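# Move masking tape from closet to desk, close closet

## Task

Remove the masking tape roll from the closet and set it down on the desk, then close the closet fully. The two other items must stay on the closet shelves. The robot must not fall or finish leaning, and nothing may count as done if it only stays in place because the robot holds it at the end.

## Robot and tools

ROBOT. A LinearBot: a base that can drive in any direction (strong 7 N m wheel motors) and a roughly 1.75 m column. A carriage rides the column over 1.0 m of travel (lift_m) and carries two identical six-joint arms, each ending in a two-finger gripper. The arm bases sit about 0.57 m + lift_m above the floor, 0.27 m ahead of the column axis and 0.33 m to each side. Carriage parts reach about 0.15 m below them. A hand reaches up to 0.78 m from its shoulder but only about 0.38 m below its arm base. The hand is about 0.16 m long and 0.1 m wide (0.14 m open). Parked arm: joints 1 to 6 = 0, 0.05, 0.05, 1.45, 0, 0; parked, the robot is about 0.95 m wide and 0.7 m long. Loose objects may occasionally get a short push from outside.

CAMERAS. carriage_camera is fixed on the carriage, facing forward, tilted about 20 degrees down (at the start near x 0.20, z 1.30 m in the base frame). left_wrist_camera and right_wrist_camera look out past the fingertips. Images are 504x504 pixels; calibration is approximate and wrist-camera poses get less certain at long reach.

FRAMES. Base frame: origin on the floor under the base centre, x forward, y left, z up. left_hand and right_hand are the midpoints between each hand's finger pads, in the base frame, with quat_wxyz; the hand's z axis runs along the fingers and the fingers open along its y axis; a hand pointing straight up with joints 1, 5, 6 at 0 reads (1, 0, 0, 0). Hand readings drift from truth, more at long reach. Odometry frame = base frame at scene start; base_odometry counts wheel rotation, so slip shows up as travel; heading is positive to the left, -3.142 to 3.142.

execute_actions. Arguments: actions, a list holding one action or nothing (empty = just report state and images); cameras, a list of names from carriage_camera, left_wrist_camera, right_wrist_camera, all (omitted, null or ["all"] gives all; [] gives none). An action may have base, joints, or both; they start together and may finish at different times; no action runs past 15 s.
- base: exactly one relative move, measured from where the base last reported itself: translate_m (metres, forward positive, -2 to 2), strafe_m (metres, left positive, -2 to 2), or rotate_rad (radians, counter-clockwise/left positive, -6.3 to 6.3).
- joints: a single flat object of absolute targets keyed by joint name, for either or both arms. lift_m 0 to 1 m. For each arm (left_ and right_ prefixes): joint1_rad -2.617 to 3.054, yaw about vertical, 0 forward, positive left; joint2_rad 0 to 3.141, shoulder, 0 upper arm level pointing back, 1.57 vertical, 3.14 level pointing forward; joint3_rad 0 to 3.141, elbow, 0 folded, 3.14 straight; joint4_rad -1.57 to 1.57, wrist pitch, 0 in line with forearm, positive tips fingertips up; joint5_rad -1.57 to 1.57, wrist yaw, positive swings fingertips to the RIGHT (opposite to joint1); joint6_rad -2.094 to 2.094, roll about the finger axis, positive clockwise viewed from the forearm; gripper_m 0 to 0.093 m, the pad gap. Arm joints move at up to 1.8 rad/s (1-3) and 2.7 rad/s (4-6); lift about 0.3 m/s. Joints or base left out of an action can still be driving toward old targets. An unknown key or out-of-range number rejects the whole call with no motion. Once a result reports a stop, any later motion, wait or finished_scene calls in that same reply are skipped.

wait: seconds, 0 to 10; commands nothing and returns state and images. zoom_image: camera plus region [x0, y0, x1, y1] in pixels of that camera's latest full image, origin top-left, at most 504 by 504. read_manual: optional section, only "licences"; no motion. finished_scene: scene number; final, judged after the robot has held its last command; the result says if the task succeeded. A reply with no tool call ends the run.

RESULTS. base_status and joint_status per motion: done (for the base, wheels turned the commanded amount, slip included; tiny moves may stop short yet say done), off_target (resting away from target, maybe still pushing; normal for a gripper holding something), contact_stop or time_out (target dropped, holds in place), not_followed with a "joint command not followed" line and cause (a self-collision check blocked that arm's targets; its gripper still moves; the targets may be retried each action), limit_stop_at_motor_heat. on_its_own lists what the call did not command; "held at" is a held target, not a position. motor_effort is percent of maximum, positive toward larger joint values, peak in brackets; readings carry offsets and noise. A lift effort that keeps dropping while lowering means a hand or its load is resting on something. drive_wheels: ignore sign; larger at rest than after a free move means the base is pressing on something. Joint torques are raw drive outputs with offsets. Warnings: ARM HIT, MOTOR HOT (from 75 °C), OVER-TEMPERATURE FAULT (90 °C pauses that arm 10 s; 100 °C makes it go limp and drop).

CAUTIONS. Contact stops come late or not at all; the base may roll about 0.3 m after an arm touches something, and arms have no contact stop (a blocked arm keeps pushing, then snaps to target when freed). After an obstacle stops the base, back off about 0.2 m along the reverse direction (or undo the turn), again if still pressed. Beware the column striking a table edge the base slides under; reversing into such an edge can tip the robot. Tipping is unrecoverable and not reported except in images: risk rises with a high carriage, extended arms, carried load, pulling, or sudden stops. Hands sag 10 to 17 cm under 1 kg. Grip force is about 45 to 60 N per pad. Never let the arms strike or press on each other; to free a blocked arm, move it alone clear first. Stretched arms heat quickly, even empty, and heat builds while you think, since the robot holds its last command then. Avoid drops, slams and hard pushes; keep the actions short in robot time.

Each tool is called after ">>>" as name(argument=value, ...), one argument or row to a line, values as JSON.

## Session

>>> execute_actions(
  actions=[],
)

Scene clock: 0.00 s.
Joint torques (N m, as the arm reports them, + toward a larger angle): no reading
base_odometry: x=+0.000 y=+0.000 heading=+0.000 (m, m, rad; odometry frame)
base_status: not commanded
joint_positions: lift_m=+0.302 left_joint1_rad=+0.022 left_joint2_rad=+0.046 left_joint3_rad=+0.041 left_joint4_rad=+1.421 left_joint5_rad=-0.028 left_joint6_rad=-0.013 left_gripper_m=+0.094 right_joint1_rad=-0.015 right_joint2_rad=+0.052 right_joint3_rad=+0.050 right_joint4_rad=+1.516 right_joint5_rad=+0.046 right_joint6_rad=-0.018 right_gripper_m=+0.095
joint_status: not commanded
motor_effort: lift_m=+18 drive_wheels=+0 (%)
left_hand: x=+0.3237 y=+0.3485 z=+1.3117 quat_wxyz=(+0.997, -0.015, +0.077, +0.005) (m; base frame)
right_hand: x=+0.2992 y=-0.3510 z=+1.3167 quat_wxyz=(+0.999, +0.023, +0.028, -0.017) (m; base frame)
pictures: carriage_camera, left_wrist_camera, right_wrist_camera
camera_calibration (this result's frames):
carriage_camera: T_world_to_cam=[[0.0130433, -0.998044, 0.0611319, -0.0832193], [-0.357447, -0.0617512, -0.93189, 1.28139], [0.933842, -0.00969653, -0.357553, 0.277779], [0, 0, 0, 1]] pos_world=[0.199713, -0.00123578, 1.29852]
left_wrist_camera: T_world_to_cam=[[0.0541624, -0.998165, 0.027059, 0.300144], [0.719967, 0.0202612, -0.693712, 0.682434], [0.691891, 0.0570548, 0.719744, -1.06794], [0, 0, 0, 1]] pos_world=[0.231315, 0.346698, 1.23394]
right_wrist_camera: T_world_to_cam=[[0.0165005, -0.999134, -0.0382078, -0.299224], [0.768005, 0.0371334, -0.639366, 0.631155], [0.640231, -0.0187939, 0.767953, -1.08166], [0, 0, 0, 1]] pos_world=[0.212722, -0.342731, 1.22277]
Images, in order (width x height): carriage_camera 504x504, left_wrist_camera 504x504, right_wrist_camera 504x504.

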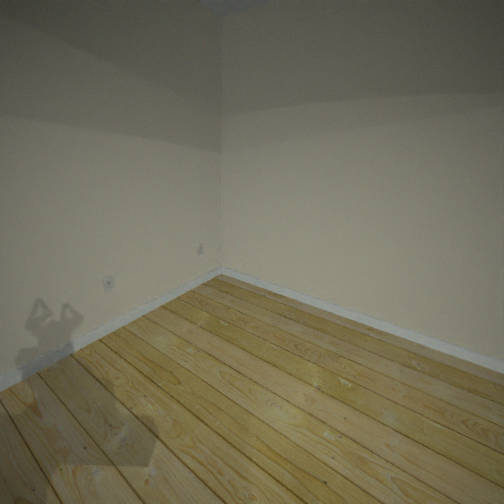

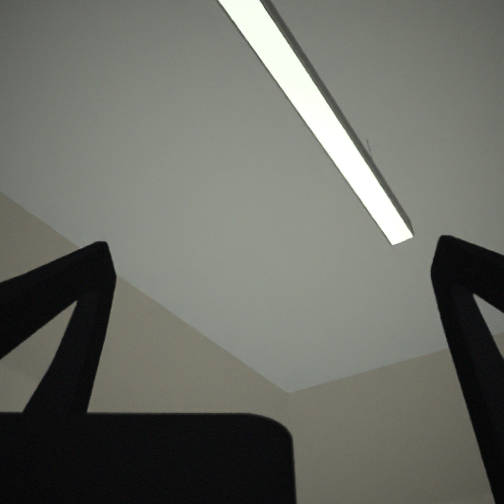

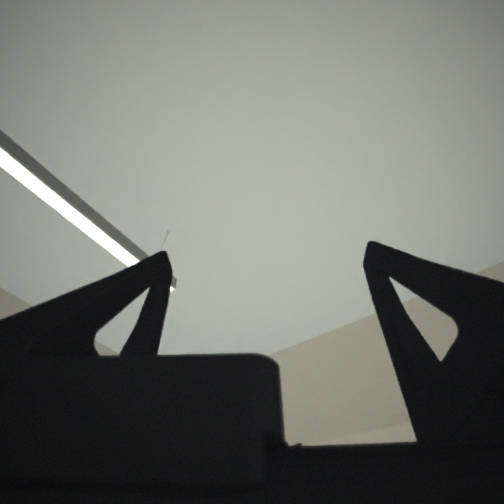

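>>> execute_actions(
  actions=[
    {"base":{"rotate_rad":-2.096},"joints":{"left_gripper_m":0,"right_gripper_m":0,"lift_m":0.2}},
  ],
  cameras=["carriage_camera"],
)

Scene clock: 15.07 s.
Joint torques (N m, as the arm reports them, + toward a larger angle): left_arm=[0.   3.41 6.15 0.01 0.09 0.03] | right_arm=[ 0.19  5.2   6.77 -0.33 -0.04  0.05]
base_odometry: x=+0.000 y=+0.000 heading=-2.096 (m, m, rad; odometry frame)
base_status: done
joint_positions: lift_m=+0.200 left_joint1_rad=+0.022 left_joint2_rad=+0.046 left_joint3_rad=+0.041 left_joint4_rad=+1.419 left_joint5_rad=-0.028 left_joint6_rad=-0.013 left_gripper_m=+0.000 right_joint1_rad=-0.015 right_joint2_rad=+0.052 right_joint3_rad=+0.050 right_joint4_rad=+1.515 right_joint5_rad=+0.047 right_joint6_rad=-0.018 right_gripper_m=+0.001
joint_status: all done
motor_effort: lift_m=+19(19) drive_wheels=+5(12) (%)
left_hand: x=+0.3242 y=+0.3485 z=+1.2097 quat_wxyz=(+0.997, -0.015, +0.078, +0.005) (m; base frame)
right_hand: x=+0.2997 y=-0.3511 z=+1.2147 quat_wxyz=(+0.999, +0.023, +0.029, -0.017) (m; base frame)
pictures: carriage_camera
camera_calibration (this result's frames):
carriage_camera: T_world_to_cam=[[0.0130433, -0.998044, 0.0611319, -0.0769867], [-0.357447, -0.0617512, -0.93189, 1.18638], [0.933842, -0.00969653, -0.357553, 0.241325], [0, 0, 0, 1]] pos_world=[0.199713, -0.00123578, 1.19657]
Images, in order (width x height): carriage_camera 504x504.

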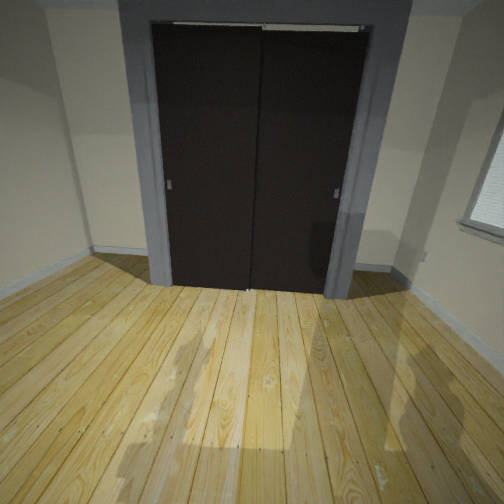

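>>> zoom_image(
  camera="carriage_camera",
  region=[130, 260, 370, 320],
)

>>> zoom_image(
  camera="carriage_camera",
  region=[140, 5, 390, 60],
)

>>> zoom_image(
  camera="carriage_camera",
  region=[150, 165, 360, 215],
)

Region (130, 260, 370, 320) of carriage_camera's 504x504 image, scaled by 2.100, with more detail than that image has; it fills the top 126 rows of this view, and the rest is white.

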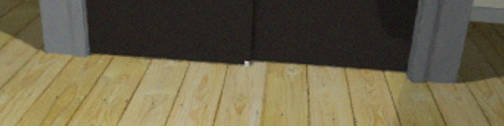

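Region (140, 5, 390, 60) of carriage_camera's 504x504 image, scaled by 2.016, with more detail than that image has; it fills the top 111 rows of this view, and the rest is white.

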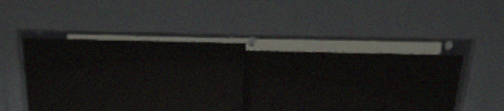

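Region (150, 165, 360, 215) of carriage_camera's 504x504 image, scaled by 2.400, with more detail than that image has; it fills the top 120 rows of this view, and the rest is white.

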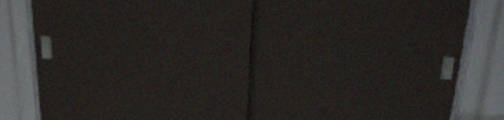

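>>> zoom_image(
  camera="carriage_camera",
  region=[150, 280, 374, 504],
)

Region (150, 280, 374, 504) of carriage_camera's 504x504 image, scaled by 2.250, with more detail than that image has.

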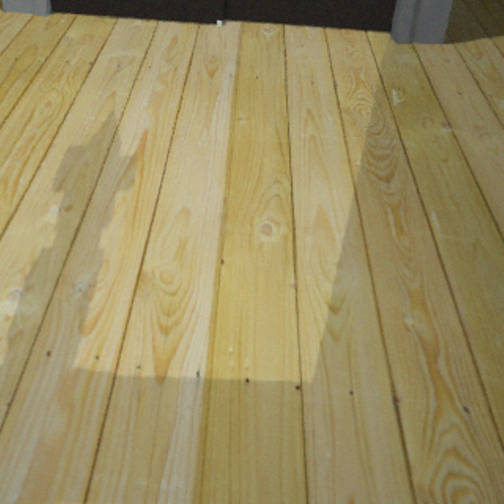

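>>> execute_actions(
  actions=[
    {"base":{"rotate_rad":0.265},"joints":{"lift_m":0.125}},
  ],
  cameras=[],
)

>>> execute_actions(
  actions=[
    {"base":{"translate_m":1.428},"joints":{"left_joint1_rad":0,"left_joint2_rad":1.3,"left_joint3_rad":0.8,"left_joint4_rad":0.5,"left_joint5_rad":0,"left_joint6_rad":0,"right_joint4_rad":1.45,"right_joint5_rad":0}},
  ],
  cameras=[],
)

>>> execute_actions(
  actions=[
    {"base":{"rotate_rad":-0.31}},
  ],
  cameras=["carriage_camera","left_wrist_camera"],
)

Scene clock: 65.00 s.
Joint torques (N m, as the arm reports them, + toward a larger angle): left_arm=[0.03 3.32 6.13 0.   0.08 0.02] | right_arm=[ 0.15  5.17  6.84 -0.35 -0.05  0.07]
base_odometry: x=+0.000 y=+0.000 heading=-1.831 (m, m, rad; odometry frame)
base_status: done
joint_positions: lift_m=+0.125 left_joint1_rad=+0.022 left_joint2_rad=+0.046 left_joint3_rad=+0.041 left_joint4_rad=+1.418 left_joint5_rad=-0.028 left_joint6_rad=-0.013 left_gripper_m=+0.000 right_joint1_rad=-0.015 right_joint2_rad=+0.052 right_joint3_rad=+0.050 right_joint4_rad=+1.516 right_joint5_rad=+0.047 right_joint6_rad=-0.018 right_gripper_m=+0.001
joint_status: all done
motor_effort: lift_m=+19(19) drive_wheels=-4(8) (%)
left_hand: x=+0.3243 y=+0.3485 z=+1.1347 quat_wxyz=(+0.997, -0.015, +0.079, +0.005) (m; base frame)
right_hand: x=+0.2993 y=-0.3511 z=+1.1397 quat_wxyz=(+0.999, +0.023, +0.028, -0.017) (m; base frame)
pictures: none
No camera images: the call's "cameras" was empty. Leave "cameras" out to get every camera's image.

Scene clock: 70.23 s.
Joint torques (N m, as the arm reports them, + toward a larger angle): left_arm=[-0.64 -4.66  9.33  2.59  0.13  0.05] | right_arm=[ 0.26  4.94  6.92 -0.2  -0.06  0.  ]
base_odometry: x=-0.370 y=-1.379 heading=-1.833 (m, m, rad; odometry frame)
base_status: done
joint_positions: lift_m=+0.125 left_joint1_rad=+0.007 left_joint2_rad=+1.296 left_joint3_rad=+0.779 left_joint4_rad=+0.495 left_joint5_rad=-0.007 left_joint6_rad=-0.004 left_gripper_m=+0.000 right_joint1_rad=-0.015 right_joint2_rad=+0.052 right_joint3_rad=+0.050 right_joint4_rad=+1.455 right_joint5_rad=+0.004 right_joint6_rad=-0.018 right_gripper_m=+0.001
joint_status: all done
motor_effort: lift_m=+18(19) drive_wheels=-6(17) (%)
left_hand: x=+0.7209 y=+0.3470 z=+1.0006 quat_wxyz=(+0.699, -0.006, +0.715, +0.004) (m; base frame)
right_hand: x=+0.3143 y=-0.3439 z=+1.1387 quat_wxyz=(+0.998, +0.002, +0.058, -0.017) (m; base frame)
pictures: none
No camera images: the call's "cameras" was empty. Leave "cameras" out to get every camera's image.

Scene clock: 71.77 s.
Joint torques (N m, as the arm reports them, + toward a larger angle): left_arm=[-0.29 -4.4   9.19  2.57  0.12  0.07] | right_arm=[ 0.21  5.14  7.1  -0.14 -0.06  0.06]
base_odometry: x=-0.370 y=-1.379 heading=-2.142 (m, m, rad; odometry frame)
base_status: done
joint_positions: lift_m=+0.125 left_joint1_rad=+0.005 left_joint2_rad=+1.296 left_joint3_rad=+0.779 left_joint4_rad=+0.496 left_joint5_rad=-0.006 left_joint6_rad=-0.004 left_gripper_m=+0.000 right_joint1_rad=-0.015 right_joint2_rad=+0.052 right_joint3_rad=+0.050 right_joint4_rad=+1.452 right_joint5_rad=+0.003 right_joint6_rad=-0.018 right_gripper_m=+0.001
joint_status: not commanded
motor_effort: lift_m=+18(18) drive_wheels=+8(8) (%)
left_hand: x=+0.7209 y=+0.3462 z=+1.0008 quat_wxyz=(+0.699, -0.005, +0.715, +0.003) (m; base frame)
right_hand: x=+0.3152 y=-0.3438 z=+1.1385 quat_wxyz=(+0.998, +0.001, +0.060, -0.017) (m; base frame)
pictures: carriage_camera, left_wrist_camera
camera_calibration (this result's frames):
carriage_camera: T_world_to_cam=[[0.0130433, -0.998044, 0.0611319, -0.0724055], [-0.357447, -0.0617512, -0.93189, 1.11654], [0.933842, -0.00969653, -0.357553, 0.21453], [0, 0, 0, 1]] pos_world=[0.199713, -0.00123578, 1.12163]
left_wrist_camera: T_world_to_cam=[[0.0144137, -0.999183, -0.0377532, 0.378592], [-0.591376, 0.0219268, -0.806097, 1.23809], [0.806267, 0.0339452, -0.590577, 0.118046], [0, 0, 0, 1]] pos_world=[0.631543, 0.347129, 1.08203]
Images, in order (width x height): carriage_camera 504x504, left_wrist_camera 504x504.

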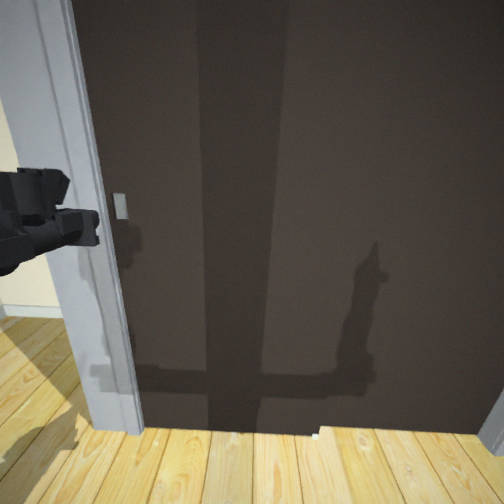

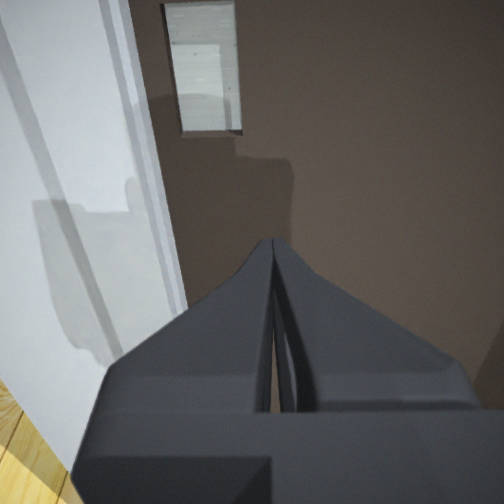

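>>> execute_actions(
  actions=[
    {"base":{"translate_m":0.125},"joints":{"lift_m":0.143,"left_joint1_rad":0.066}},
  ],
  cameras=["left_wrist_camera"],
)

Scene clock: 81.80 s.
Joint torques (N m, as the arm reports them, + toward a larger angle): left_arm=[ 0.13 -4.56  8.77  2.51  0.13  0.05] | right_arm=[ 0.26  5.03  7.09 -0.16 -0.07  0.07]
base_odometry: x=-0.438 y=-1.484 heading=-2.144 (m, m, rad; odometry frame)
base_status: done
joint_positions: lift_m=+0.143 left_joint1_rad=+0.065 left_joint2_rad=+1.296 left_joint3_rad=+0.787 left_joint4_rad=+0.501 left_joint5_rad=-0.005 left_joint6_rad=-0.004 left_gripper_m=+0.000 right_joint1_rad=-0.015 right_joint2_rad=+0.052 right_joint3_rad=+0.050 right_joint4_rad=+1.451 right_joint5_rad=+0.002 right_joint6_rad=-0.018 right_gripper_m=+0.001
joint_status: all done
motor_effort: lift_m=+18(22) drive_wheels=-7(12) (%)
left_hand: x=+0.7206 y=+0.3719 z=+1.0240 quat_wxyz=(+0.704, -0.026, +0.710, +0.023) (m; base frame)
right_hand: x=+0.3154 y=-0.3436 z=+1.1566 quat_wxyz=(+0.998, +0.001, +0.061, -0.017) (m; base frame)
pictures: left_wrist_camera
camera_calibration (this result's frames):
left_wrist_camera: T_world_to_cam=[[0.0727962, -0.996637, -0.0376136, 0.362046], [-0.580859, -0.0117093, -0.81392, 1.26901], [0.810743, 0.0810985, -0.579758, 0.0993636], [0, 0, 0, 1]] pos_world=[0.630204, 0.36763, 1.1041]
Images, in order (width x height): left_wrist_camera 504x504.

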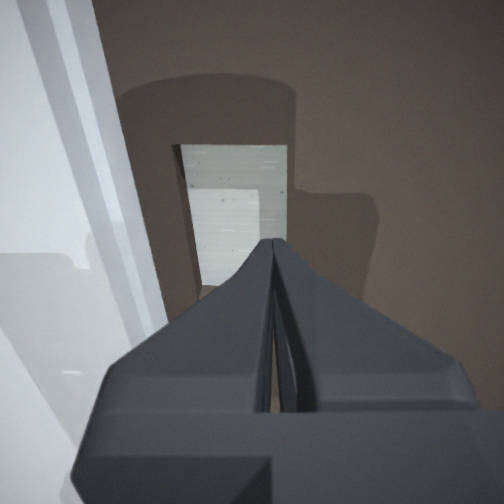

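>>> execute_actions(
  actions=[
    {"base":{"translate_m":0.04},"joints":{"left_joint1_rad":0.09}},
  ],
  cameras=["left_wrist_camera"],
)

Scene clock: 94.73 s.
Joint torques (N m, as the arm reports them, + toward a larger angle): left_arm=[ 0.43 -4.74  8.75  2.49  0.1   0.06] | right_arm=[ 0.33  4.97  7.08 -0.13 -0.06  0.07]
base_odometry: x=-0.460 y=-1.518 heading=-2.145 (m, m, rad; odometry frame)
base_status: done
joint_positions: lift_m=+0.143 left_joint1_rad=+0.084 left_joint2_rad=+1.296 left_joint3_rad=+0.787 left_joint4_rad=+0.500 left_joint5_rad=-0.004 left_joint6_rad=-0.004 left_gripper_m=+0.000 right_joint1_rad=-0.015 right_joint2_rad=+0.052 right_joint3_rad=+0.050 right_joint4_rad=+1.451 right_joint5_rad=+0.002 right_joint6_rad=-0.018 right_gripper_m=+0.001
joint_status: all done
motor_effort: lift_m=+18(18) drive_wheels=-6(13) (%)
left_hand: x=+0.7199 y=+0.3803 z=+1.0238 quat_wxyz=(+0.703, -0.033, +0.710, +0.030) (m; base frame)
right_hand: x=+0.3154 y=-0.3436 z=+1.1565 quat_wxyz=(+0.998, +0.001, +0.061, -0.017) (m; base frame)
pictures: left_wrist_camera
camera_calibration (this result's frames):
left_wrist_camera: T_world_to_cam=[[0.0913833, -0.995105, -0.0376128, 0.356446], [-0.581157, -0.0226217, -0.813477, 1.27248], [0.808644, 0.0961972, -0.58038, 0.0954901], [0, 0, 0, 1]] pos_world=[0.629722, 0.374301, 1.10396]
Images, in order (width x height): left_wrist_camera 504x504.

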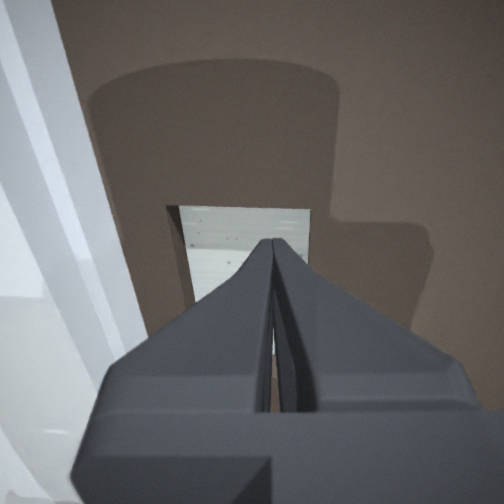

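>>> execute_actions(
  actions=[
    {"base":{"translate_m":0.013}},
  ],
  cameras=["left_wrist_camera"],
)

Scene clock: 103.20 s.
Joint torques (N m, as the arm reports them, + toward a larger angle): left_arm=[ 0.51 -4.54  8.67  2.52  0.11  0.05] | right_arm=[ 0.41  4.97  6.93 -0.19 -0.11  0.01]
base_odometry: x=-0.467 y=-1.529 heading=-2.146 (m, m, rad; odometry frame)
base_status: done
joint_positions: lift_m=+0.143 left_joint1_rad=+0.085 left_joint2_rad=+1.296 left_joint3_rad=+0.787 left_joint4_rad=+0.499 left_joint5_rad=-0.004 left_joint6_rad=-0.004 left_gripper_m=+0.000 right_joint1_rad=-0.015 right_joint2_rad=+0.052 right_joint3_rad=+0.050 right_joint4_rad=+1.452 right_joint5_rad=+0.002 right_joint6_rad=-0.018 right_gripper_m=+0.001
joint_status: not commanded
motor_effort: lift_m=+18(18) drive_wheels=-5(11) (%)
left_hand: x=+0.7199 y=+0.3807 z=+1.0236 quat_wxyz=(+0.703, -0.033, +0.710, +0.030) (m; base frame)
right_hand: x=+0.3152 y=-0.3436 z=+1.1566 quat_wxyz=(+0.998, +0.001, +0.060, -0.017) (m; base frame)
pictures: left_wrist_camera
camera_calibration (this result's frames):
left_wrist_camera: T_world_to_cam=[[0.092114, -0.995038, -0.0376146, 0.356324], [-0.581757, -0.0231208, -0.813034, 1.27248], [0.808129, 0.0967743, -0.581, 0.0961536], [0, 0, 0, 1]] pos_world=[0.629749, 0.374671, 1.10384]
Images, in order (width x height): left_wrist_camera 504x504.

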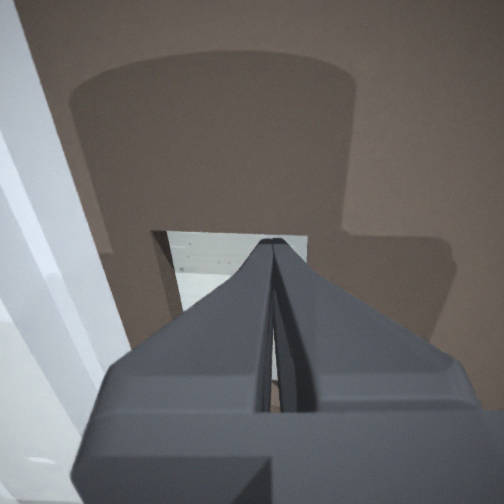

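>>> execute_actions(
  actions=[
    {"base":{"translate_m":0.007},"joints":{"lift_m":0.133}},
  ],
  cameras=[],
)

>>> execute_actions(
  actions=[
    {"base":{"strafe_m":-0.02}},
  ],
  cameras=["left_wrist_camera"],
)

Scene clock: 110.53 s.
Joint torques (N m, as the arm reports them, + toward a larger angle): left_arm=[ 0.29 -2.62  8.82  2.74  0.11  0.05] | right_arm=[ 0.39  4.99  7.09 -0.15 -0.08  0.03]
base_odometry: x=-0.471 y=-1.534 heading=-2.147 (m, m, rad; odometry frame)
base_status: done
joint_positions: lift_m=+0.133 left_joint1_rad=+0.086 left_joint2_rad=+1.272 left_joint3_rad=+0.785 left_joint4_rad=+0.480 left_joint5_rad=-0.005 left_joint6_rad=-0.004 left_gripper_m=+0.000 right_joint1_rad=-0.015 right_joint2_rad=+0.052 right_joint3_rad=+0.050 right_joint4_rad=+1.451 right_joint5_rad=+0.001 right_joint6_rad=-0.018 right_gripper_m=+0.001
joint_status: all done
motor_effort: lift_m=+19(18) drive_wheels=+6(12) (%)
left_hand: x=+0.7153 y=+0.3808 z=+1.0179 quat_wxyz=(+0.704, -0.033, +0.709, +0.031) (m; base frame)
right_hand: x=+0.3153 y=-0.3435 z=+1.1465 quat_wxyz=(+0.998, +0.000, +0.061, -0.017) (m; base frame)
pictures: none
No camera images: the call's "cameras" was empty. Leave "cameras" out to get every camera's image.

Scene clock: 111.47 s.
Joint torques (N m, as the arm reports them, + toward a larger angle): left_arm=[-0.94 -3.21  8.83  2.58  0.55  0.07] | right_arm=[ 0.24  4.97  7.18 -0.21 -0.08  0.06]
base_odometry: x=-0.488 y=-1.524 heading=-2.147 (m, m, rad; odometry frame)
base_status: done
joint_positions: lift_m=+0.133 left_joint1_rad=+0.099 left_joint2_rad=+1.281 left_joint3_rad=+0.785 left_joint4_rad=+0.493 left_joint5_rad=-0.042 left_joint6_rad=-0.004 left_gripper_m=+0.000 right_joint1_rad=-0.015 right_joint2_rad=+0.052 right_joint3_rad=+0.050 right_joint4_rad=+1.452 right_joint5_rad=+0.001 right_joint6_rad=-0.018 right_gripper_m=+0.001
joint_status: not commanded
motor_effort: lift_m=+19(19) drive_wheels=+5(6) (%)
left_hand: x=+0.7157 y=+0.3932 z=+1.0176 quat_wxyz=(+0.704, -0.051, +0.706, +0.049) (m; base frame)
right_hand: x=+0.3152 y=-0.3435 z=+1.1465 quat_wxyz=(+0.998, +0.000, +0.060, -0.017) (m; base frame)
pictures: left_wrist_camera
camera_calibration (this result's frames):
left_wrist_camera: T_world_to_cam=[[0.144991, -0.988716, -0.0376718, 0.328656], [-0.573873, -0.0530184, -0.817226, 1.27577], [0.806007, 0.140109, -0.575085, 0.0733232], [0, 0, 0, 1]] pos_world=[0.625381, 0.382314, 1.09714]
Images, in order (width x height): left_wrist_camera 504x504.

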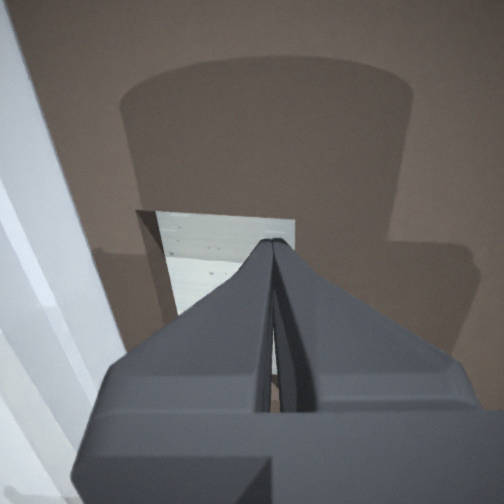

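>>> execute_actions(
  actions=[
    {"base":{"strafe_m":-0.62},"joints":{"left_joint2_rad":1.288,"left_joint5_rad":0.02}},
  ],
  cameras=["carriage_camera","left_wrist_camera"],
)

Scene clock: 117.73 s.
Joint torques (N m, as the arm reports them, + toward a larger angle): left_arm=[-2.02 -2.43  8.67  2.99  1.54  0.03] | right_arm=[ 0.11  4.96  7.15 -0.15 -0.04  0.05]
base_odometry: x=-1.008 y=-1.187 heading=-2.146 (m, m, rad; odometry frame)
base_status: done
joint_positions: lift_m=+0.133 left_joint1_rad=+0.113 left_joint2_rad=+1.260 left_joint3_rad=+0.785 left_joint4_rad=+0.457 left_joint5_rad=-0.112 left_joint6_rad=-0.004 left_gripper_m=+0.000 right_joint1_rad=-0.015 right_joint2_rad=+0.052 right_joint3_rad=+0.050 right_joint4_rad=+1.452 right_joint5_rad=+0.001 right_joint6_rad=-0.018 right_gripper_m=+0.001
joint_status: left_joint5_rad off_target (ended at -0.111, target +0.020); the others done
motor_effort: lift_m=+19(19) drive_wheels=-2(10) (%)
left_hand: x=+0.7086 y=+0.4103 z=+1.0175 quat_wxyz=(+0.697, -0.081, +0.709, +0.078) (m; base frame)
right_hand: x=+0.3152 y=-0.3435 z=+1.1465 quat_wxyz=(+0.998, +0.000, +0.060, -0.017) (m; base frame)
pictures: carriage_camera, left_wrist_camera
camera_calibration (this result's frames):
carriage_camera: T_world_to_cam=[[0.0130433, -0.998044, 0.0611319, -0.0728915], [-0.357447, -0.0617512, -0.93189, 1.12395], [0.933842, -0.00969653, -0.357553, 0.217373], [0, 0, 0, 1]] pos_world=[0.199713, -0.00123578, 1.12958]
left_wrist_camera: T_world_to_cam=[[0.225673, -0.973399, -0.0395698, 0.28507], [-0.579565, -0.101497, -0.808581, 1.28769], [0.783056, 0.205408, -0.587053, 0.0782242], [0, 0, 0, 1]] pos_world=[0.620713, 0.392115, 1.0984]
Images, in order (width x height): carriage_camera 504x504, left_wrist_camera 504x504.

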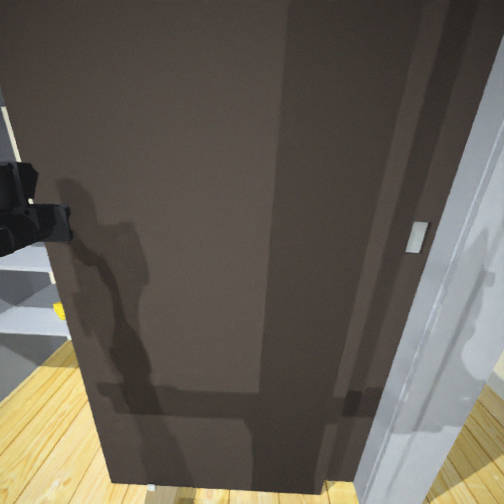

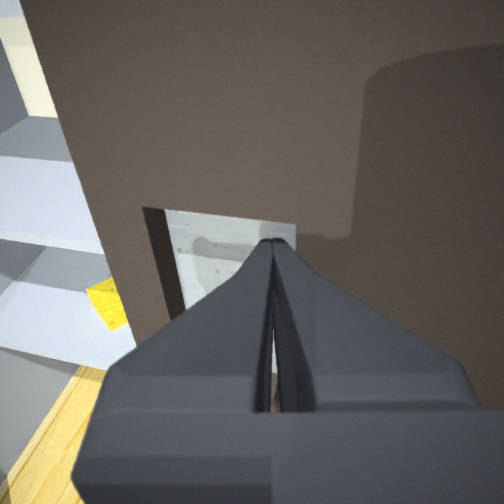

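>>> execute_actions(
  actions=[
    {"joints":{"left_joint1_rad":0.12,"left_joint2_rad":1.1,"left_joint3_rad":0.62,"left_joint5_rad":-0.12}},
  ],
  cameras=[],
)

>>> execute_actions(
  actions=[
    {"base":{"strafe_m":0.45},"joints":{"lift_m":0.45,"left_joint1_rad":0,"left_joint2_rad":0.5,"left_joint3_rad":0.3,"left_joint4_rad":0.5,"left_joint5_rad":0,"left_gripper_m":0.093}},
  ],
  cameras=["carriage_camera","left_wrist_camera"],
)

Scene clock: 128.63 s.
Joint torques (N m, as the arm reports them, + toward a larger angle): left_arm=[-0.07 -4.02  6.67  2.65  0.16  0.06] | right_arm=[ 0.24  4.92  7.14 -0.13 -0.03  0.02]
base_odometry: x=-1.008 y=-1.187 heading=-2.146 (m, m, rad; odometry frame)
base_status: not commanded
joint_positions: lift_m=+0.133 left_joint1_rad=+0.121 left_joint2_rad=+1.108 left_joint3_rad=+0.637 left_joint4_rad=+0.486 left_joint5_rad=-0.129 left_joint6_rad=-0.004 left_gripper_m=+0.000 right_joint1_rad=-0.015 right_joint2_rad=+0.052 right_joint3_rad=+0.050 right_joint4_rad=+1.452 right_joint5_rad=+0.001 right_joint6_rad=-0.018 right_gripper_m=+0.001
joint_status: all done
motor_effort: lift_m=+19(19) drive_wheels=+2(3) (%)
left_hand: x=+0.6708 y=+0.4120 z=+1.0112 quat_wxyz=(+0.707, -0.089, +0.696, +0.087) (m; base frame)
right_hand: x=+0.3152 y=-0.3435 z=+1.1465 quat_wxyz=(+0.998, +0.000, +0.060, -0.017) (m; base frame)
pictures: none
No camera images: the call's "cameras" was empty. Leave "cameras" out to get every camera's image.

Scene clock: 131.70 s.
Joint torques (N m, as the arm reports them, + toward a larger angle): left_arm=[-0.04 -0.14  6.74  2.2   0.13  0.08] | right_arm=[ 0.19  5.04  7.16 -0.15 -0.03  0.06]
base_odometry: x=-0.631 y=-1.432 heading=-2.147 (m, m, rad; odometry frame)
base_status: done
joint_positions: lift_m=+0.450 left_joint1_rad=+0.001 left_joint2_rad=+0.507 left_joint3_rad=+0.317 left_joint4_rad=+0.506 left_joint5_rad=-0.004 left_joint6_rad=-0.004 left_gripper_m=+0.093 right_joint1_rad=-0.015 right_joint2_rad=+0.052 right_joint3_rad=+0.050 right_joint4_rad=+1.451 right_joint5_rad=+0.000 right_joint6_rad=-0.018 right_gripper_m=+0.001
joint_status: all done
motor_effort: lift_m=+18(22) drive_wheels=+3(13) (%)
left_hand: x=+0.5590 y=+0.3437 z=+1.3632 quat_wxyz=(+0.809, -0.003, +0.587, +0.000) (m; base frame)
right_hand: x=+0.3154 y=-0.3433 z=+1.4636 quat_wxyz=(+0.998, +0.000, +0.061, -0.017) (m; base frame)
pictures: carriage_camera, left_wrist_camera
camera_calibration (this result's frames):
carriage_camera: T_world_to_cam=[[0.0130433, -0.998044, 0.0611319, -0.0922772], [-0.357447, -0.0617512, -0.93189, 1.41947], [0.933842, -0.00969653, -0.357553, 0.330757], [0, 0, 0, 1]] pos_world=[0.199713, -0.00123578, 1.44669]
left_wrist_camera: T_world_to_cam=[[0.0196556, -0.999249, -0.0334006, 0.383317], [-0.291201, 0.026237, -0.956302, 1.46999], [0.95646, 0.0285229, -0.290467, -0.0284813], [0, 0, 0, 1]] pos_world=[0.44777, 0.345273, 1.41028]
Images, in order (width x height): carriage_camera 504x504, left_wrist_camera 504x504.

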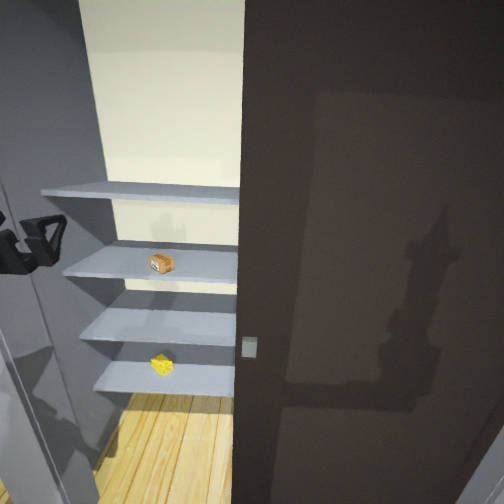

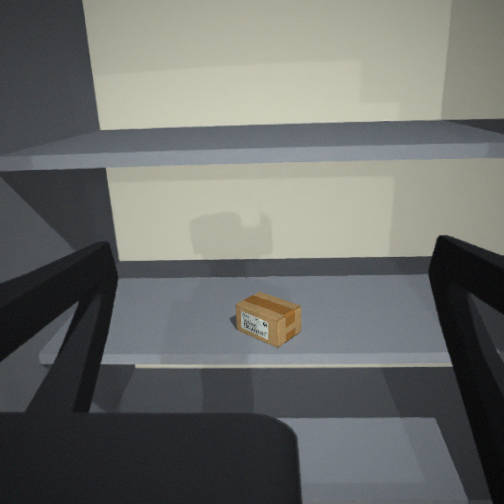

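>>> execute_actions(
  actions=[
    {"base":{"strafe_m":-0.52},"joints":{"lift_m":0.105,"left_gripper_m":0,"right_joint1_rad":0,"right_joint2_rad":1.05,"right_joint3_rad":0.56,"right_joint4_rad":0.51,"right_joint5_rad":0,"right_joint6_rad":0}},
  ],
  cameras=["carriage_camera","right_wrist_camera"],
)

Scene clock: 157.83 s.
Joint torques (N m, as the arm reports them, + toward a larger angle): left_arm=[-0.03 -0.05  6.76  2.33  0.1   0.11] | right_arm=[ 0.82 -2.91 10.35  2.63 -0.01  0.07]
base_odometry: x=-1.067 y=-1.149 heading=-2.146 (m, m, rad; odometry frame)
base_status: done
joint_positions: lift_m=+0.105 left_joint1_rad=+0.001 left_joint2_rad=+0.507 left_joint3_rad=+0.313 left_joint4_rad=+0.496 left_joint5_rad=-0.004 left_joint6_rad=-0.004 left_gripper_m=+0.000 right_joint1_rad=-0.007 right_joint2_rad=+1.046 right_joint3_rad=+0.544 right_joint4_rad=+0.494 right_joint5_rad=+0.000 right_joint6_rad=-0.005 right_gripper_m=+0.001
joint_status: all done
motor_effort: lift_m=+19(22) drive_wheels=-2(15) (%)
left_hand: x=+0.5600 y=+0.3437 z=+1.0141 quat_wxyz=(+0.806, -0.003, +0.593, +0.000) (m; base frame)
right_hand: x=+0.6613 y=-0.3453 z=+0.9623 quat_wxyz=(+0.704, +0.000, +0.710, -0.004) (m; base frame)
pictures: carriage_camera, right_wrist_camera
camera_calibration (this result's frames):
carriage_camera: T_world_to_cam=[[0.0130433, -0.998044, 0.0611319, -0.0711789], [-0.357447, -0.0617512, -0.93189, 1.09785], [0.933842, -0.00969653, -0.357553, 0.207356], [0, 0, 0, 1]] pos_world=[0.199713, -0.00123578, 1.10156]
right_wrist_camera: T_world_to_cam=[[0.00306045, -0.998905, -0.0466773, -0.295925], [-0.603239, 0.0353839, -0.796775, 1.18398], [0.797555, 0.0305961, -0.60247, 0.190494], [0, 0, 0, 1]] pos_world=[0.5632, -0.343323, 1.04432]
Images, in order (width x height): carriage_camera 504x504, right_wrist_camera 504x504.

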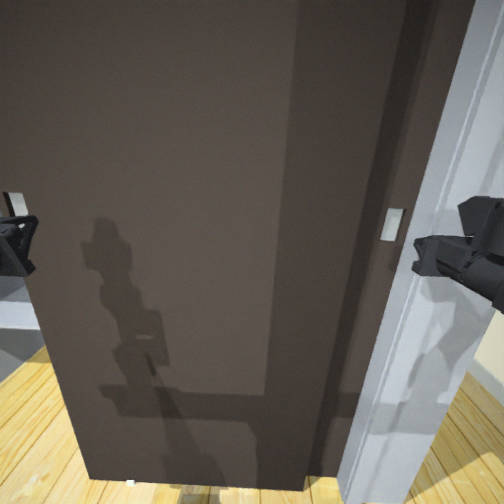

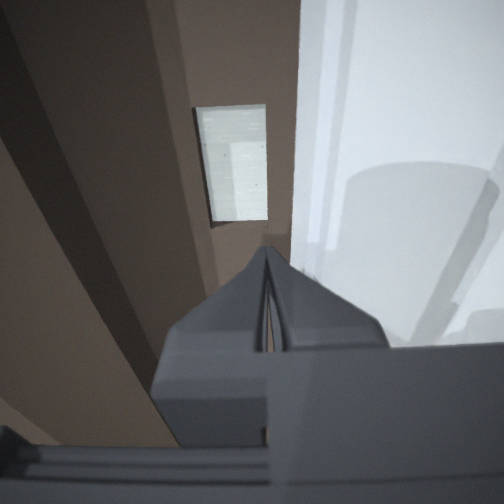

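>>> execute_actions(
  actions=[
    {"joints":{"right_joint1_rad":0.075,"right_joint2_rad":1.31,"right_joint3_rad":0.82,"right_joint5_rad":0.08}},
  ],
  cameras=["right_wrist_camera"],
)

>>> zoom_image(
  camera="right_wrist_camera",
  region=[150, 150, 370, 330],
)

Scene clock: 172.17 s.
Joint torques (N m, as the arm reports them, + toward a larger angle): left_arm=[-0.13 -0.04  6.99  2.32  0.11  0.06] | right_arm=[ 0.39 -4.45 11.32  2.57 -0.07  0.08]
base_odometry: x=-1.067 y=-1.149 heading=-2.146 (m, m, rad; odometry frame)
base_status: not commanded
joint_positions: lift_m=+0.105 left_joint1_rad=+0.001 left_joint2_rad=+0.507 left_joint3_rad=+0.313 left_joint4_rad=+0.496 left_joint5_rad=-0.004 left_joint6_rad=-0.004 left_gripper_m=+0.000 right_joint1_rad=+0.073 right_joint2_rad=+1.292 right_joint3_rad=+0.793 right_joint4_rad=+0.499 right_joint5_rad=+0.083 right_joint6_rad=-0.005 right_gripper_m=+0.001
joint_status: all done
motor_effort: lift_m=+19(19) drive_wheels=-2(2) (%)
left_hand: x=+0.5600 y=+0.3437 z=+1.0142 quat_wxyz=(+0.806, -0.003, +0.593, +0.000) (m; base frame)
right_hand: x=+0.7205 y=-0.3252 z=+0.9902 quat_wxyz=(+0.707, +0.002, +0.707, -0.005) (m; base frame)
pictures: right_wrist_camera
camera_calibration (this result's frames):
right_wrist_camera: T_world_to_cam=[[-0.000394275, -0.998915, -0.0465737, -0.272368], [-0.597002, 0.0375984, -0.801358, 1.242], [0.802239, 0.0274886, -0.596369, 0.149066], [0, 0, 0, 1]] pos_world=[0.621782, -0.322867, 1.0715]
Images, in order (width x height): right_wrist_camera 504x504.

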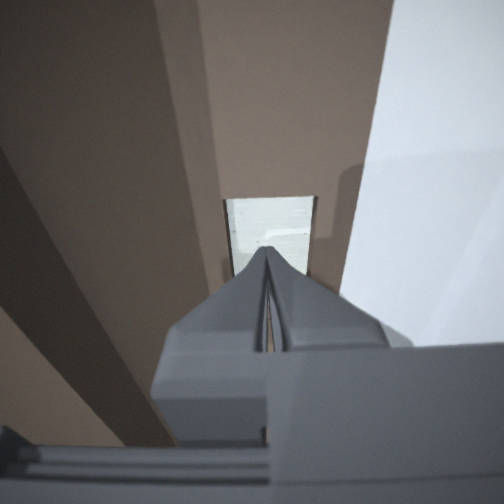

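Region (150, 150, 370, 330) of right_wrist_camera's 504x504 image, scaled by 2.291, with more detail than that image has; it fills the top 412 rows of this view, and the rest is white.

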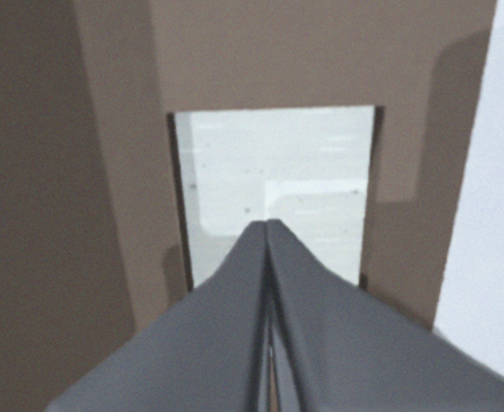

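>>> execute_actions(
  actions=[
    {"base":{"translate_m":0.013}},
  ],
  cameras=[],
)

>>> execute_actions(
  actions=[
    {"base":{"strafe_m":0.025}},
  ],
  cameras=["right_wrist_camera"],
)

Scene clock: 179.60 s.
Joint torques (N m, as the arm reports them, + toward a larger angle): left_arm=[-0.11  0.02  6.93  2.3   0.1   0.07] | right_arm=[-1.75 -0.8  12.57  2.84 -0.71 -0.03]
base_odometry: x=-1.074 y=-1.159 heading=-2.147 (m, m, rad; odometry frame)
base_status: translate_m contact_stop (by the wheels' count: +0.012 of +0.013)
joint_positions: lift_m=+0.105 left_joint1_rad=+0.001 left_joint2_rad=+0.507 left_joint3_rad=+0.313 left_joint4_rad=+0.497 left_joint5_rad=-0.004 left_joint6_rad=-0.004 left_gripper_m=+0.000 right_joint1_rad=+0.101 right_joint2_rad=+1.262 right_joint3_rad=+0.781 right_joint4_rad=+0.469 right_joint5_rad=+0.152 right_joint6_rad=+0.006 right_gripper_m=+0.001
joint_status: not commanded
motor_effort: lift_m=+19(19) drive_wheels=+5(7) (%)
left_hand: x=+0.5599 y=+0.3437 z=+1.0144 quat_wxyz=(+0.806, -0.003, +0.592, +0.000) (m; base frame)
right_hand: x=+0.7131 y=-0.3256 z=+0.9896 quat_wxyz=(+0.703, +0.020, +0.711, -0.017) (m; base frame)
pictures: none
No camera images: the call's "cameras" was empty. Leave "cameras" out to get every camera's image.

not run: a stop came earlier in this reply.

>>> execute_actions(
  actions=[],
  cameras=["right_wrist_camera","carriage_camera"],
)

Scene clock: 182.40 s.
Joint torques (N m, as the arm reports them, + toward a larger angle): left_arm=[-0.07 -0.01  6.87  2.32  0.09  0.04] | right_arm=[-1.59 -0.99 12.49  2.88 -0.71  0.01]
base_odometry: x=-1.074 y=-1.159 heading=-2.147 (m, m, rad; odometry frame)
base_status: translate_m contact_stop (by the wheels' count: +0.012 of +0.013)
joint_positions: lift_m=+0.105 left_joint1_rad=+0.001 left_joint2_rad=+0.507 left_joint3_rad=+0.313 left_joint4_rad=+0.497 left_joint5_rad=-0.004 left_joint6_rad=-0.004 left_gripper_m=+0.000 right_joint1_rad=+0.101 right_joint2_rad=+1.262 right_joint3_rad=+0.781 right_joint4_rad=+0.469 right_joint5_rad=+0.152 right_joint6_rad=+0.006 right_gripper_m=+0.001
joint_status: not commanded
motor_effort: lift_m=+19(19) drive_wheels=+5(7) (%)
left_hand: x=+0.5599 y=+0.3437 z=+1.0144 quat_wxyz=(+0.806, -0.003, +0.592, +0.000) (m; base frame)
right_hand: x=+0.7131 y=-0.3256 z=+0.9896 quat_wxyz=(+0.703, +0.020, +0.711, -0.017) (m; base frame)
pictures: carriage_camera, right_wrist_camera
camera_calibration (this result's frames):
carriage_camera: T_world_to_cam=[[0.0130433, -0.998044, 0.0611319, -0.0711775], [-0.357447, -0.0617512, -0.93189, 1.09783], [0.933842, -0.00969653, -0.357553, 0.207348], [0, 0, 0, 1]] pos_world=[0.199713, -0.00123578, 1.10154]
right_wrist_camera: T_world_to_cam=[[-0.0421363, -0.99754, -0.0560258, -0.233212], [-0.603271, 0.0701018, -0.794449, 1.24533], [0.796422, 0.000323616, -0.604741, 0.158254], [0, 0, 0, 1]] pos_world=[0.615406, -0.31999, 1.07199]
Images, in order (width x height): carriage_camera 504x504, right_wrist_camera 504x504.

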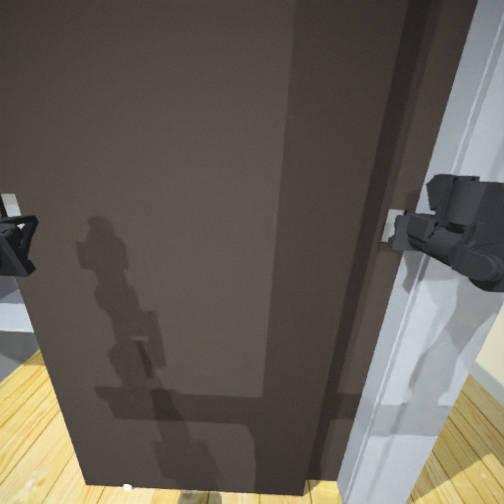

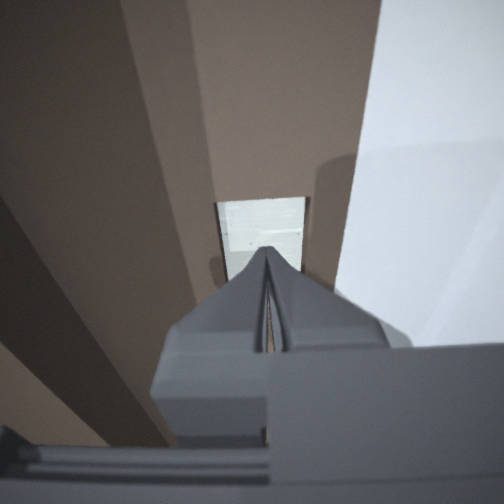

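>>> execute_actions(
  actions=[
    {"joints":{"right_joint1_rad":0.25,"right_joint2_rad":1.29,"right_joint3_rad":0.81,"right_joint5_rad":0.495}},
  ],
  cameras=["right_wrist_camera"],
)

Scene clock: 195.43 s.
Joint torques (N m, as the arm reports them, + toward a larger angle): left_arm=[-0.19 -0.03  6.89  2.32  0.1   0.06] | right_arm=[ 0.23 -4.69 10.79  2.58  0.   -0.04]
base_odometry: x=-1.074 y=-1.159 heading=-2.147 (m, m, rad; odometry frame)
base_status: not commanded
joint_positions: lift_m=+0.105 left_joint1_rad=+0.001 left_joint2_rad=+0.507 left_joint3_rad=+0.313 left_joint4_rad=+0.497 left_joint5_rad=-0.004 left_joint6_rad=-0.004 left_gripper_m=+0.000 right_joint1_rad=+0.250 right_joint2_rad=+1.278 right_joint3_rad=+0.787 right_joint4_rad=+0.492 right_joint5_rad=+0.491 right_joint6_rad=+0.006 right_gripper_m=+0.001
joint_status: all done
motor_effort: lift_m=+19(19) drive_wheels=+2(5) (%)
left_hand: x=+0.5599 y=+0.3437 z=+1.0144 quat_wxyz=(+0.806, -0.003, +0.592, +0.000) (m; base frame)
right_hand: x=+0.7051 y=-0.3190 z=+0.9916 quat_wxyz=(+0.703, +0.087, +0.701, -0.083) (m; base frame)
pictures: right_wrist_camera
camera_calibration (this result's frames):
right_wrist_camera: T_world_to_cam=[[-0.229036, -0.971677, -0.0581953, -0.0847101], [-0.569198, 0.182186, -0.801762, 1.26052], [0.789656, -0.150507, -0.594804, 0.112619], [0, 0, 0, 1]] pos_world=[0.609155, -0.29501, 1.07269]
Images, in order (width x height): right_wrist_camera 504x504.

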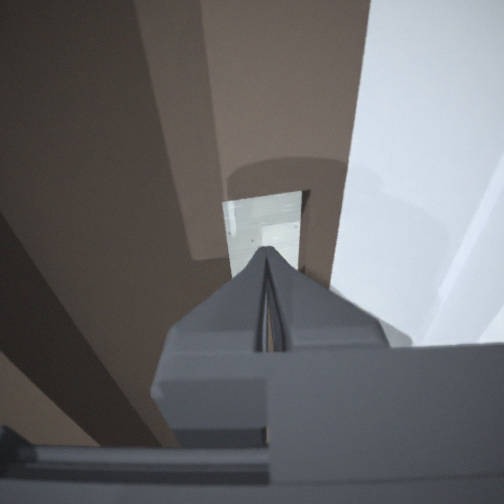

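>>> execute_actions(
  actions=[
    {"base":{"translate_m":0.016}},
  ],
  cameras=["right_wrist_camera"],
)

Scene clock: 200.27 s.
Joint torques (N m, as the arm reports them, + toward a larger angle): left_arm=[-0.07 -0.18  6.86  2.34  0.1   0.08] | right_arm=[ 0.27 -4.67 10.76  2.51 -0.02  0.  ]
base_odometry: x=-1.083 y=-1.172 heading=-2.148 (m, m, rad; odometry frame)
base_status: done
joint_positions: lift_m=+0.105 left_joint1_rad=+0.001 left_joint2_rad=+0.507 left_joint3_rad=+0.313 left_joint4_rad=+0.497 left_joint5_rad=-0.004 left_joint6_rad=-0.004 left_gripper_m=+0.000 right_joint1_rad=+0.250 right_joint2_rad=+1.278 right_joint3_rad=+0.787 right_joint4_rad=+0.496 right_joint5_rad=+0.491 right_joint6_rad=+0.006 right_gripper_m=+0.001
joint_status: not commanded
motor_effort: lift_m=+19(19) drive_wheels=-4(8) (%)
left_hand: x=+0.5599 y=+0.3437 z=+1.0144 quat_wxyz=(+0.806, -0.003, +0.592, +0.000) (m; base frame)
right_hand: x=+0.7051 y=-0.3190 z=+0.9925 quat_wxyz=(+0.704, +0.088, +0.700, -0.082) (m; base frame)
pictures: right_wrist_camera
camera_calibration (this result's frames):
right_wrist_camera: T_world_to_cam=[[-0.228795, -0.971615, -0.060135, -0.0828795], [-0.565934, 0.183019, -0.80388, 1.26137], [0.792068, -0.149891, -0.591744, 0.108662], [0, 0, 0, 1]] pos_world=[0.608822, -0.295094, 1.07331]
Images, in order (width x height): right_wrist_camera 504x504.

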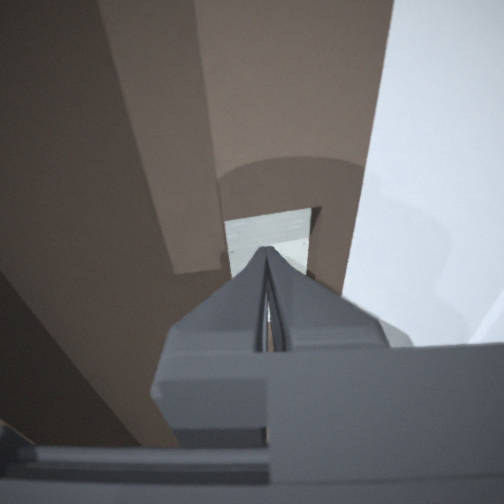

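>>> execute_actions(
  actions=[
    {"base":{"strafe_m":0.022}},
  ],
  cameras=["right_wrist_camera"],
)

Scene clock: 204.63 s.
Joint torques (N m, as the arm reports them, + toward a larger angle): left_arm=[-0.12 -0.13  6.96  2.32  0.1   0.05] | right_arm=[ 0.26 -4.44 11.04  2.48 -0.36 -0.01]
base_odometry: x=-1.065 y=-1.184 heading=-2.149 (m, m, rad; odometry frame)
base_status: done
joint_positions: lift_m=+0.105 left_joint1_rad=+0.001 left_joint2_rad=+0.507 left_joint3_rad=+0.313 left_joint4_rad=+0.497 left_joint5_rad=-0.004 left_joint6_rad=-0.004 left_gripper_m=+0.000 right_joint1_rad=+0.247 right_joint2_rad=+1.278 right_joint3_rad=+0.787 right_joint4_rad=+0.497 right_joint5_rad=+0.523 right_joint6_rad=+0.006 right_gripper_m=+0.001
joint_status: not commanded
motor_effort: lift_m=+19(19) drive_wheels=+5(7) (%)
left_hand: x=+0.5599 y=+0.3437 z=+1.0144 quat_wxyz=(+0.806, -0.003, +0.592, +0.000) (m; base frame)
right_hand: x=+0.7038 y=-0.3254 z=+0.9927 quat_wxyz=(+0.703, +0.100, +0.698, -0.094) (m; base frame)
pictures: right_wrist_camera
camera_calibration (this result's frames):
right_wrist_camera: T_world_to_cam=[[-0.261602, -0.963268, -0.0606562, -0.0629921], [-0.558832, 0.202406, -0.804201, 1.26354], [0.786938, -0.176484, -0.591255, 0.103325], [0, 0, 0, 1]] pos_world=[0.608315, -0.29819, 1.07341]
Images, in order (width x height): right_wrist_camera 504x504.

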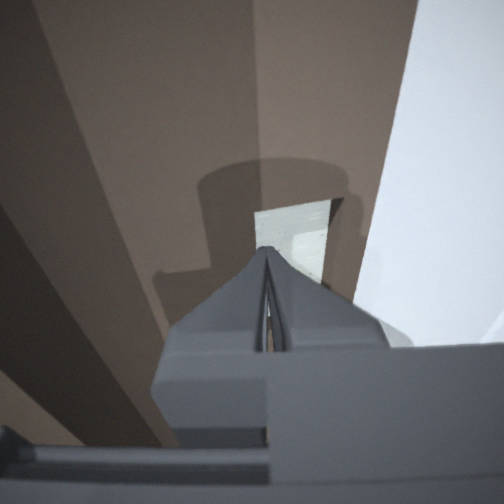

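>>> execute_actions(
  actions=[
    {"base":{"strafe_m":0.05},"joints":{"right_joint2_rad":1.325,"right_joint3_rad":0.835,"right_joint5_rad":0.46}},
  ],
  cameras=["right_wrist_camera","carriage_camera"],
)

Scene clock: 212.37 s.
Joint torques (N m, as the arm reports them, + toward a larger angle): left_arm=[-0.02 -0.18  6.88  2.28  0.08  0.07] | right_arm=[ 1.58 -3.83 10.88  2.44 -0.42  0.  ]
base_odometry: x=-1.023 y=-1.212 heading=-2.149 (m, m, rad; odometry frame)
base_status: done
joint_positions: lift_m=+0.105 left_joint1_rad=+0.001 left_joint2_rad=+0.507 left_joint3_rad=+0.313 left_joint4_rad=+0.497 left_joint5_rad=-0.004 left_joint6_rad=-0.004 left_gripper_m=+0.000 right_joint1_rad=+0.234 right_joint2_rad=+1.304 right_joint3_rad=+0.813 right_joint4_rad=+0.499 right_joint5_rad=+0.501 right_joint6_rad=+0.004 right_gripper_m=+0.001
joint_status: right_joint5_rad off_target (ended at +0.501, target +0.460); the others done
motor_effort: lift_m=+19(19) drive_wheels=+2(10) (%)
left_hand: x=+0.5599 y=+0.3437 z=+1.0144 quat_wxyz=(+0.806, -0.003, +0.592, +0.000) (m; base frame)
right_hand: x=+0.7113 y=-0.3259 z=+0.9948 quat_wxyz=(+0.704, +0.096, +0.698, -0.092) (m; base frame)
pictures: carriage_camera, right_wrist_camera
camera_calibration (this result's frames):
carriage_camera: T_world_to_cam=[[0.0130433, -0.998044, 0.0611319, -0.0711805], [-0.357447, -0.0617512, -0.93189, 1.09787], [0.933842, -0.00969653, -0.357553, 0.207365], [0, 0, 0, 1]] pos_world=[0.199713, -0.00123578, 1.10159]
right_wrist_camera: T_world_to_cam=[[-0.253459, -0.965523, -0.0593533, -0.0691856], [-0.559693, 0.196416, -0.805087, 1.26907], [0.788988, -0.170837, -0.59018, 0.0978071], [0, 0, 0, 1]] pos_world=[0.615583, -0.299356, 1.07533]
Images, in order (width x height): carriage_camera 504x504, right_wrist_camera 504x504.

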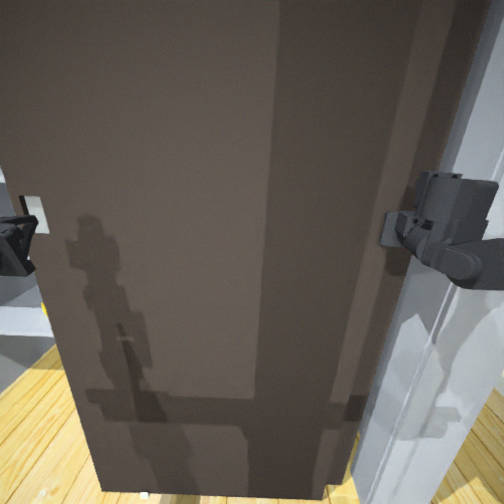

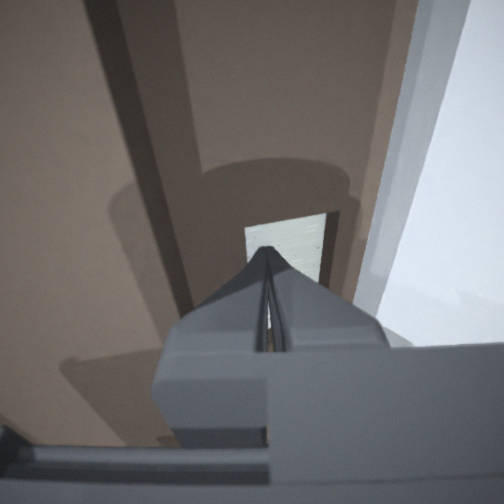

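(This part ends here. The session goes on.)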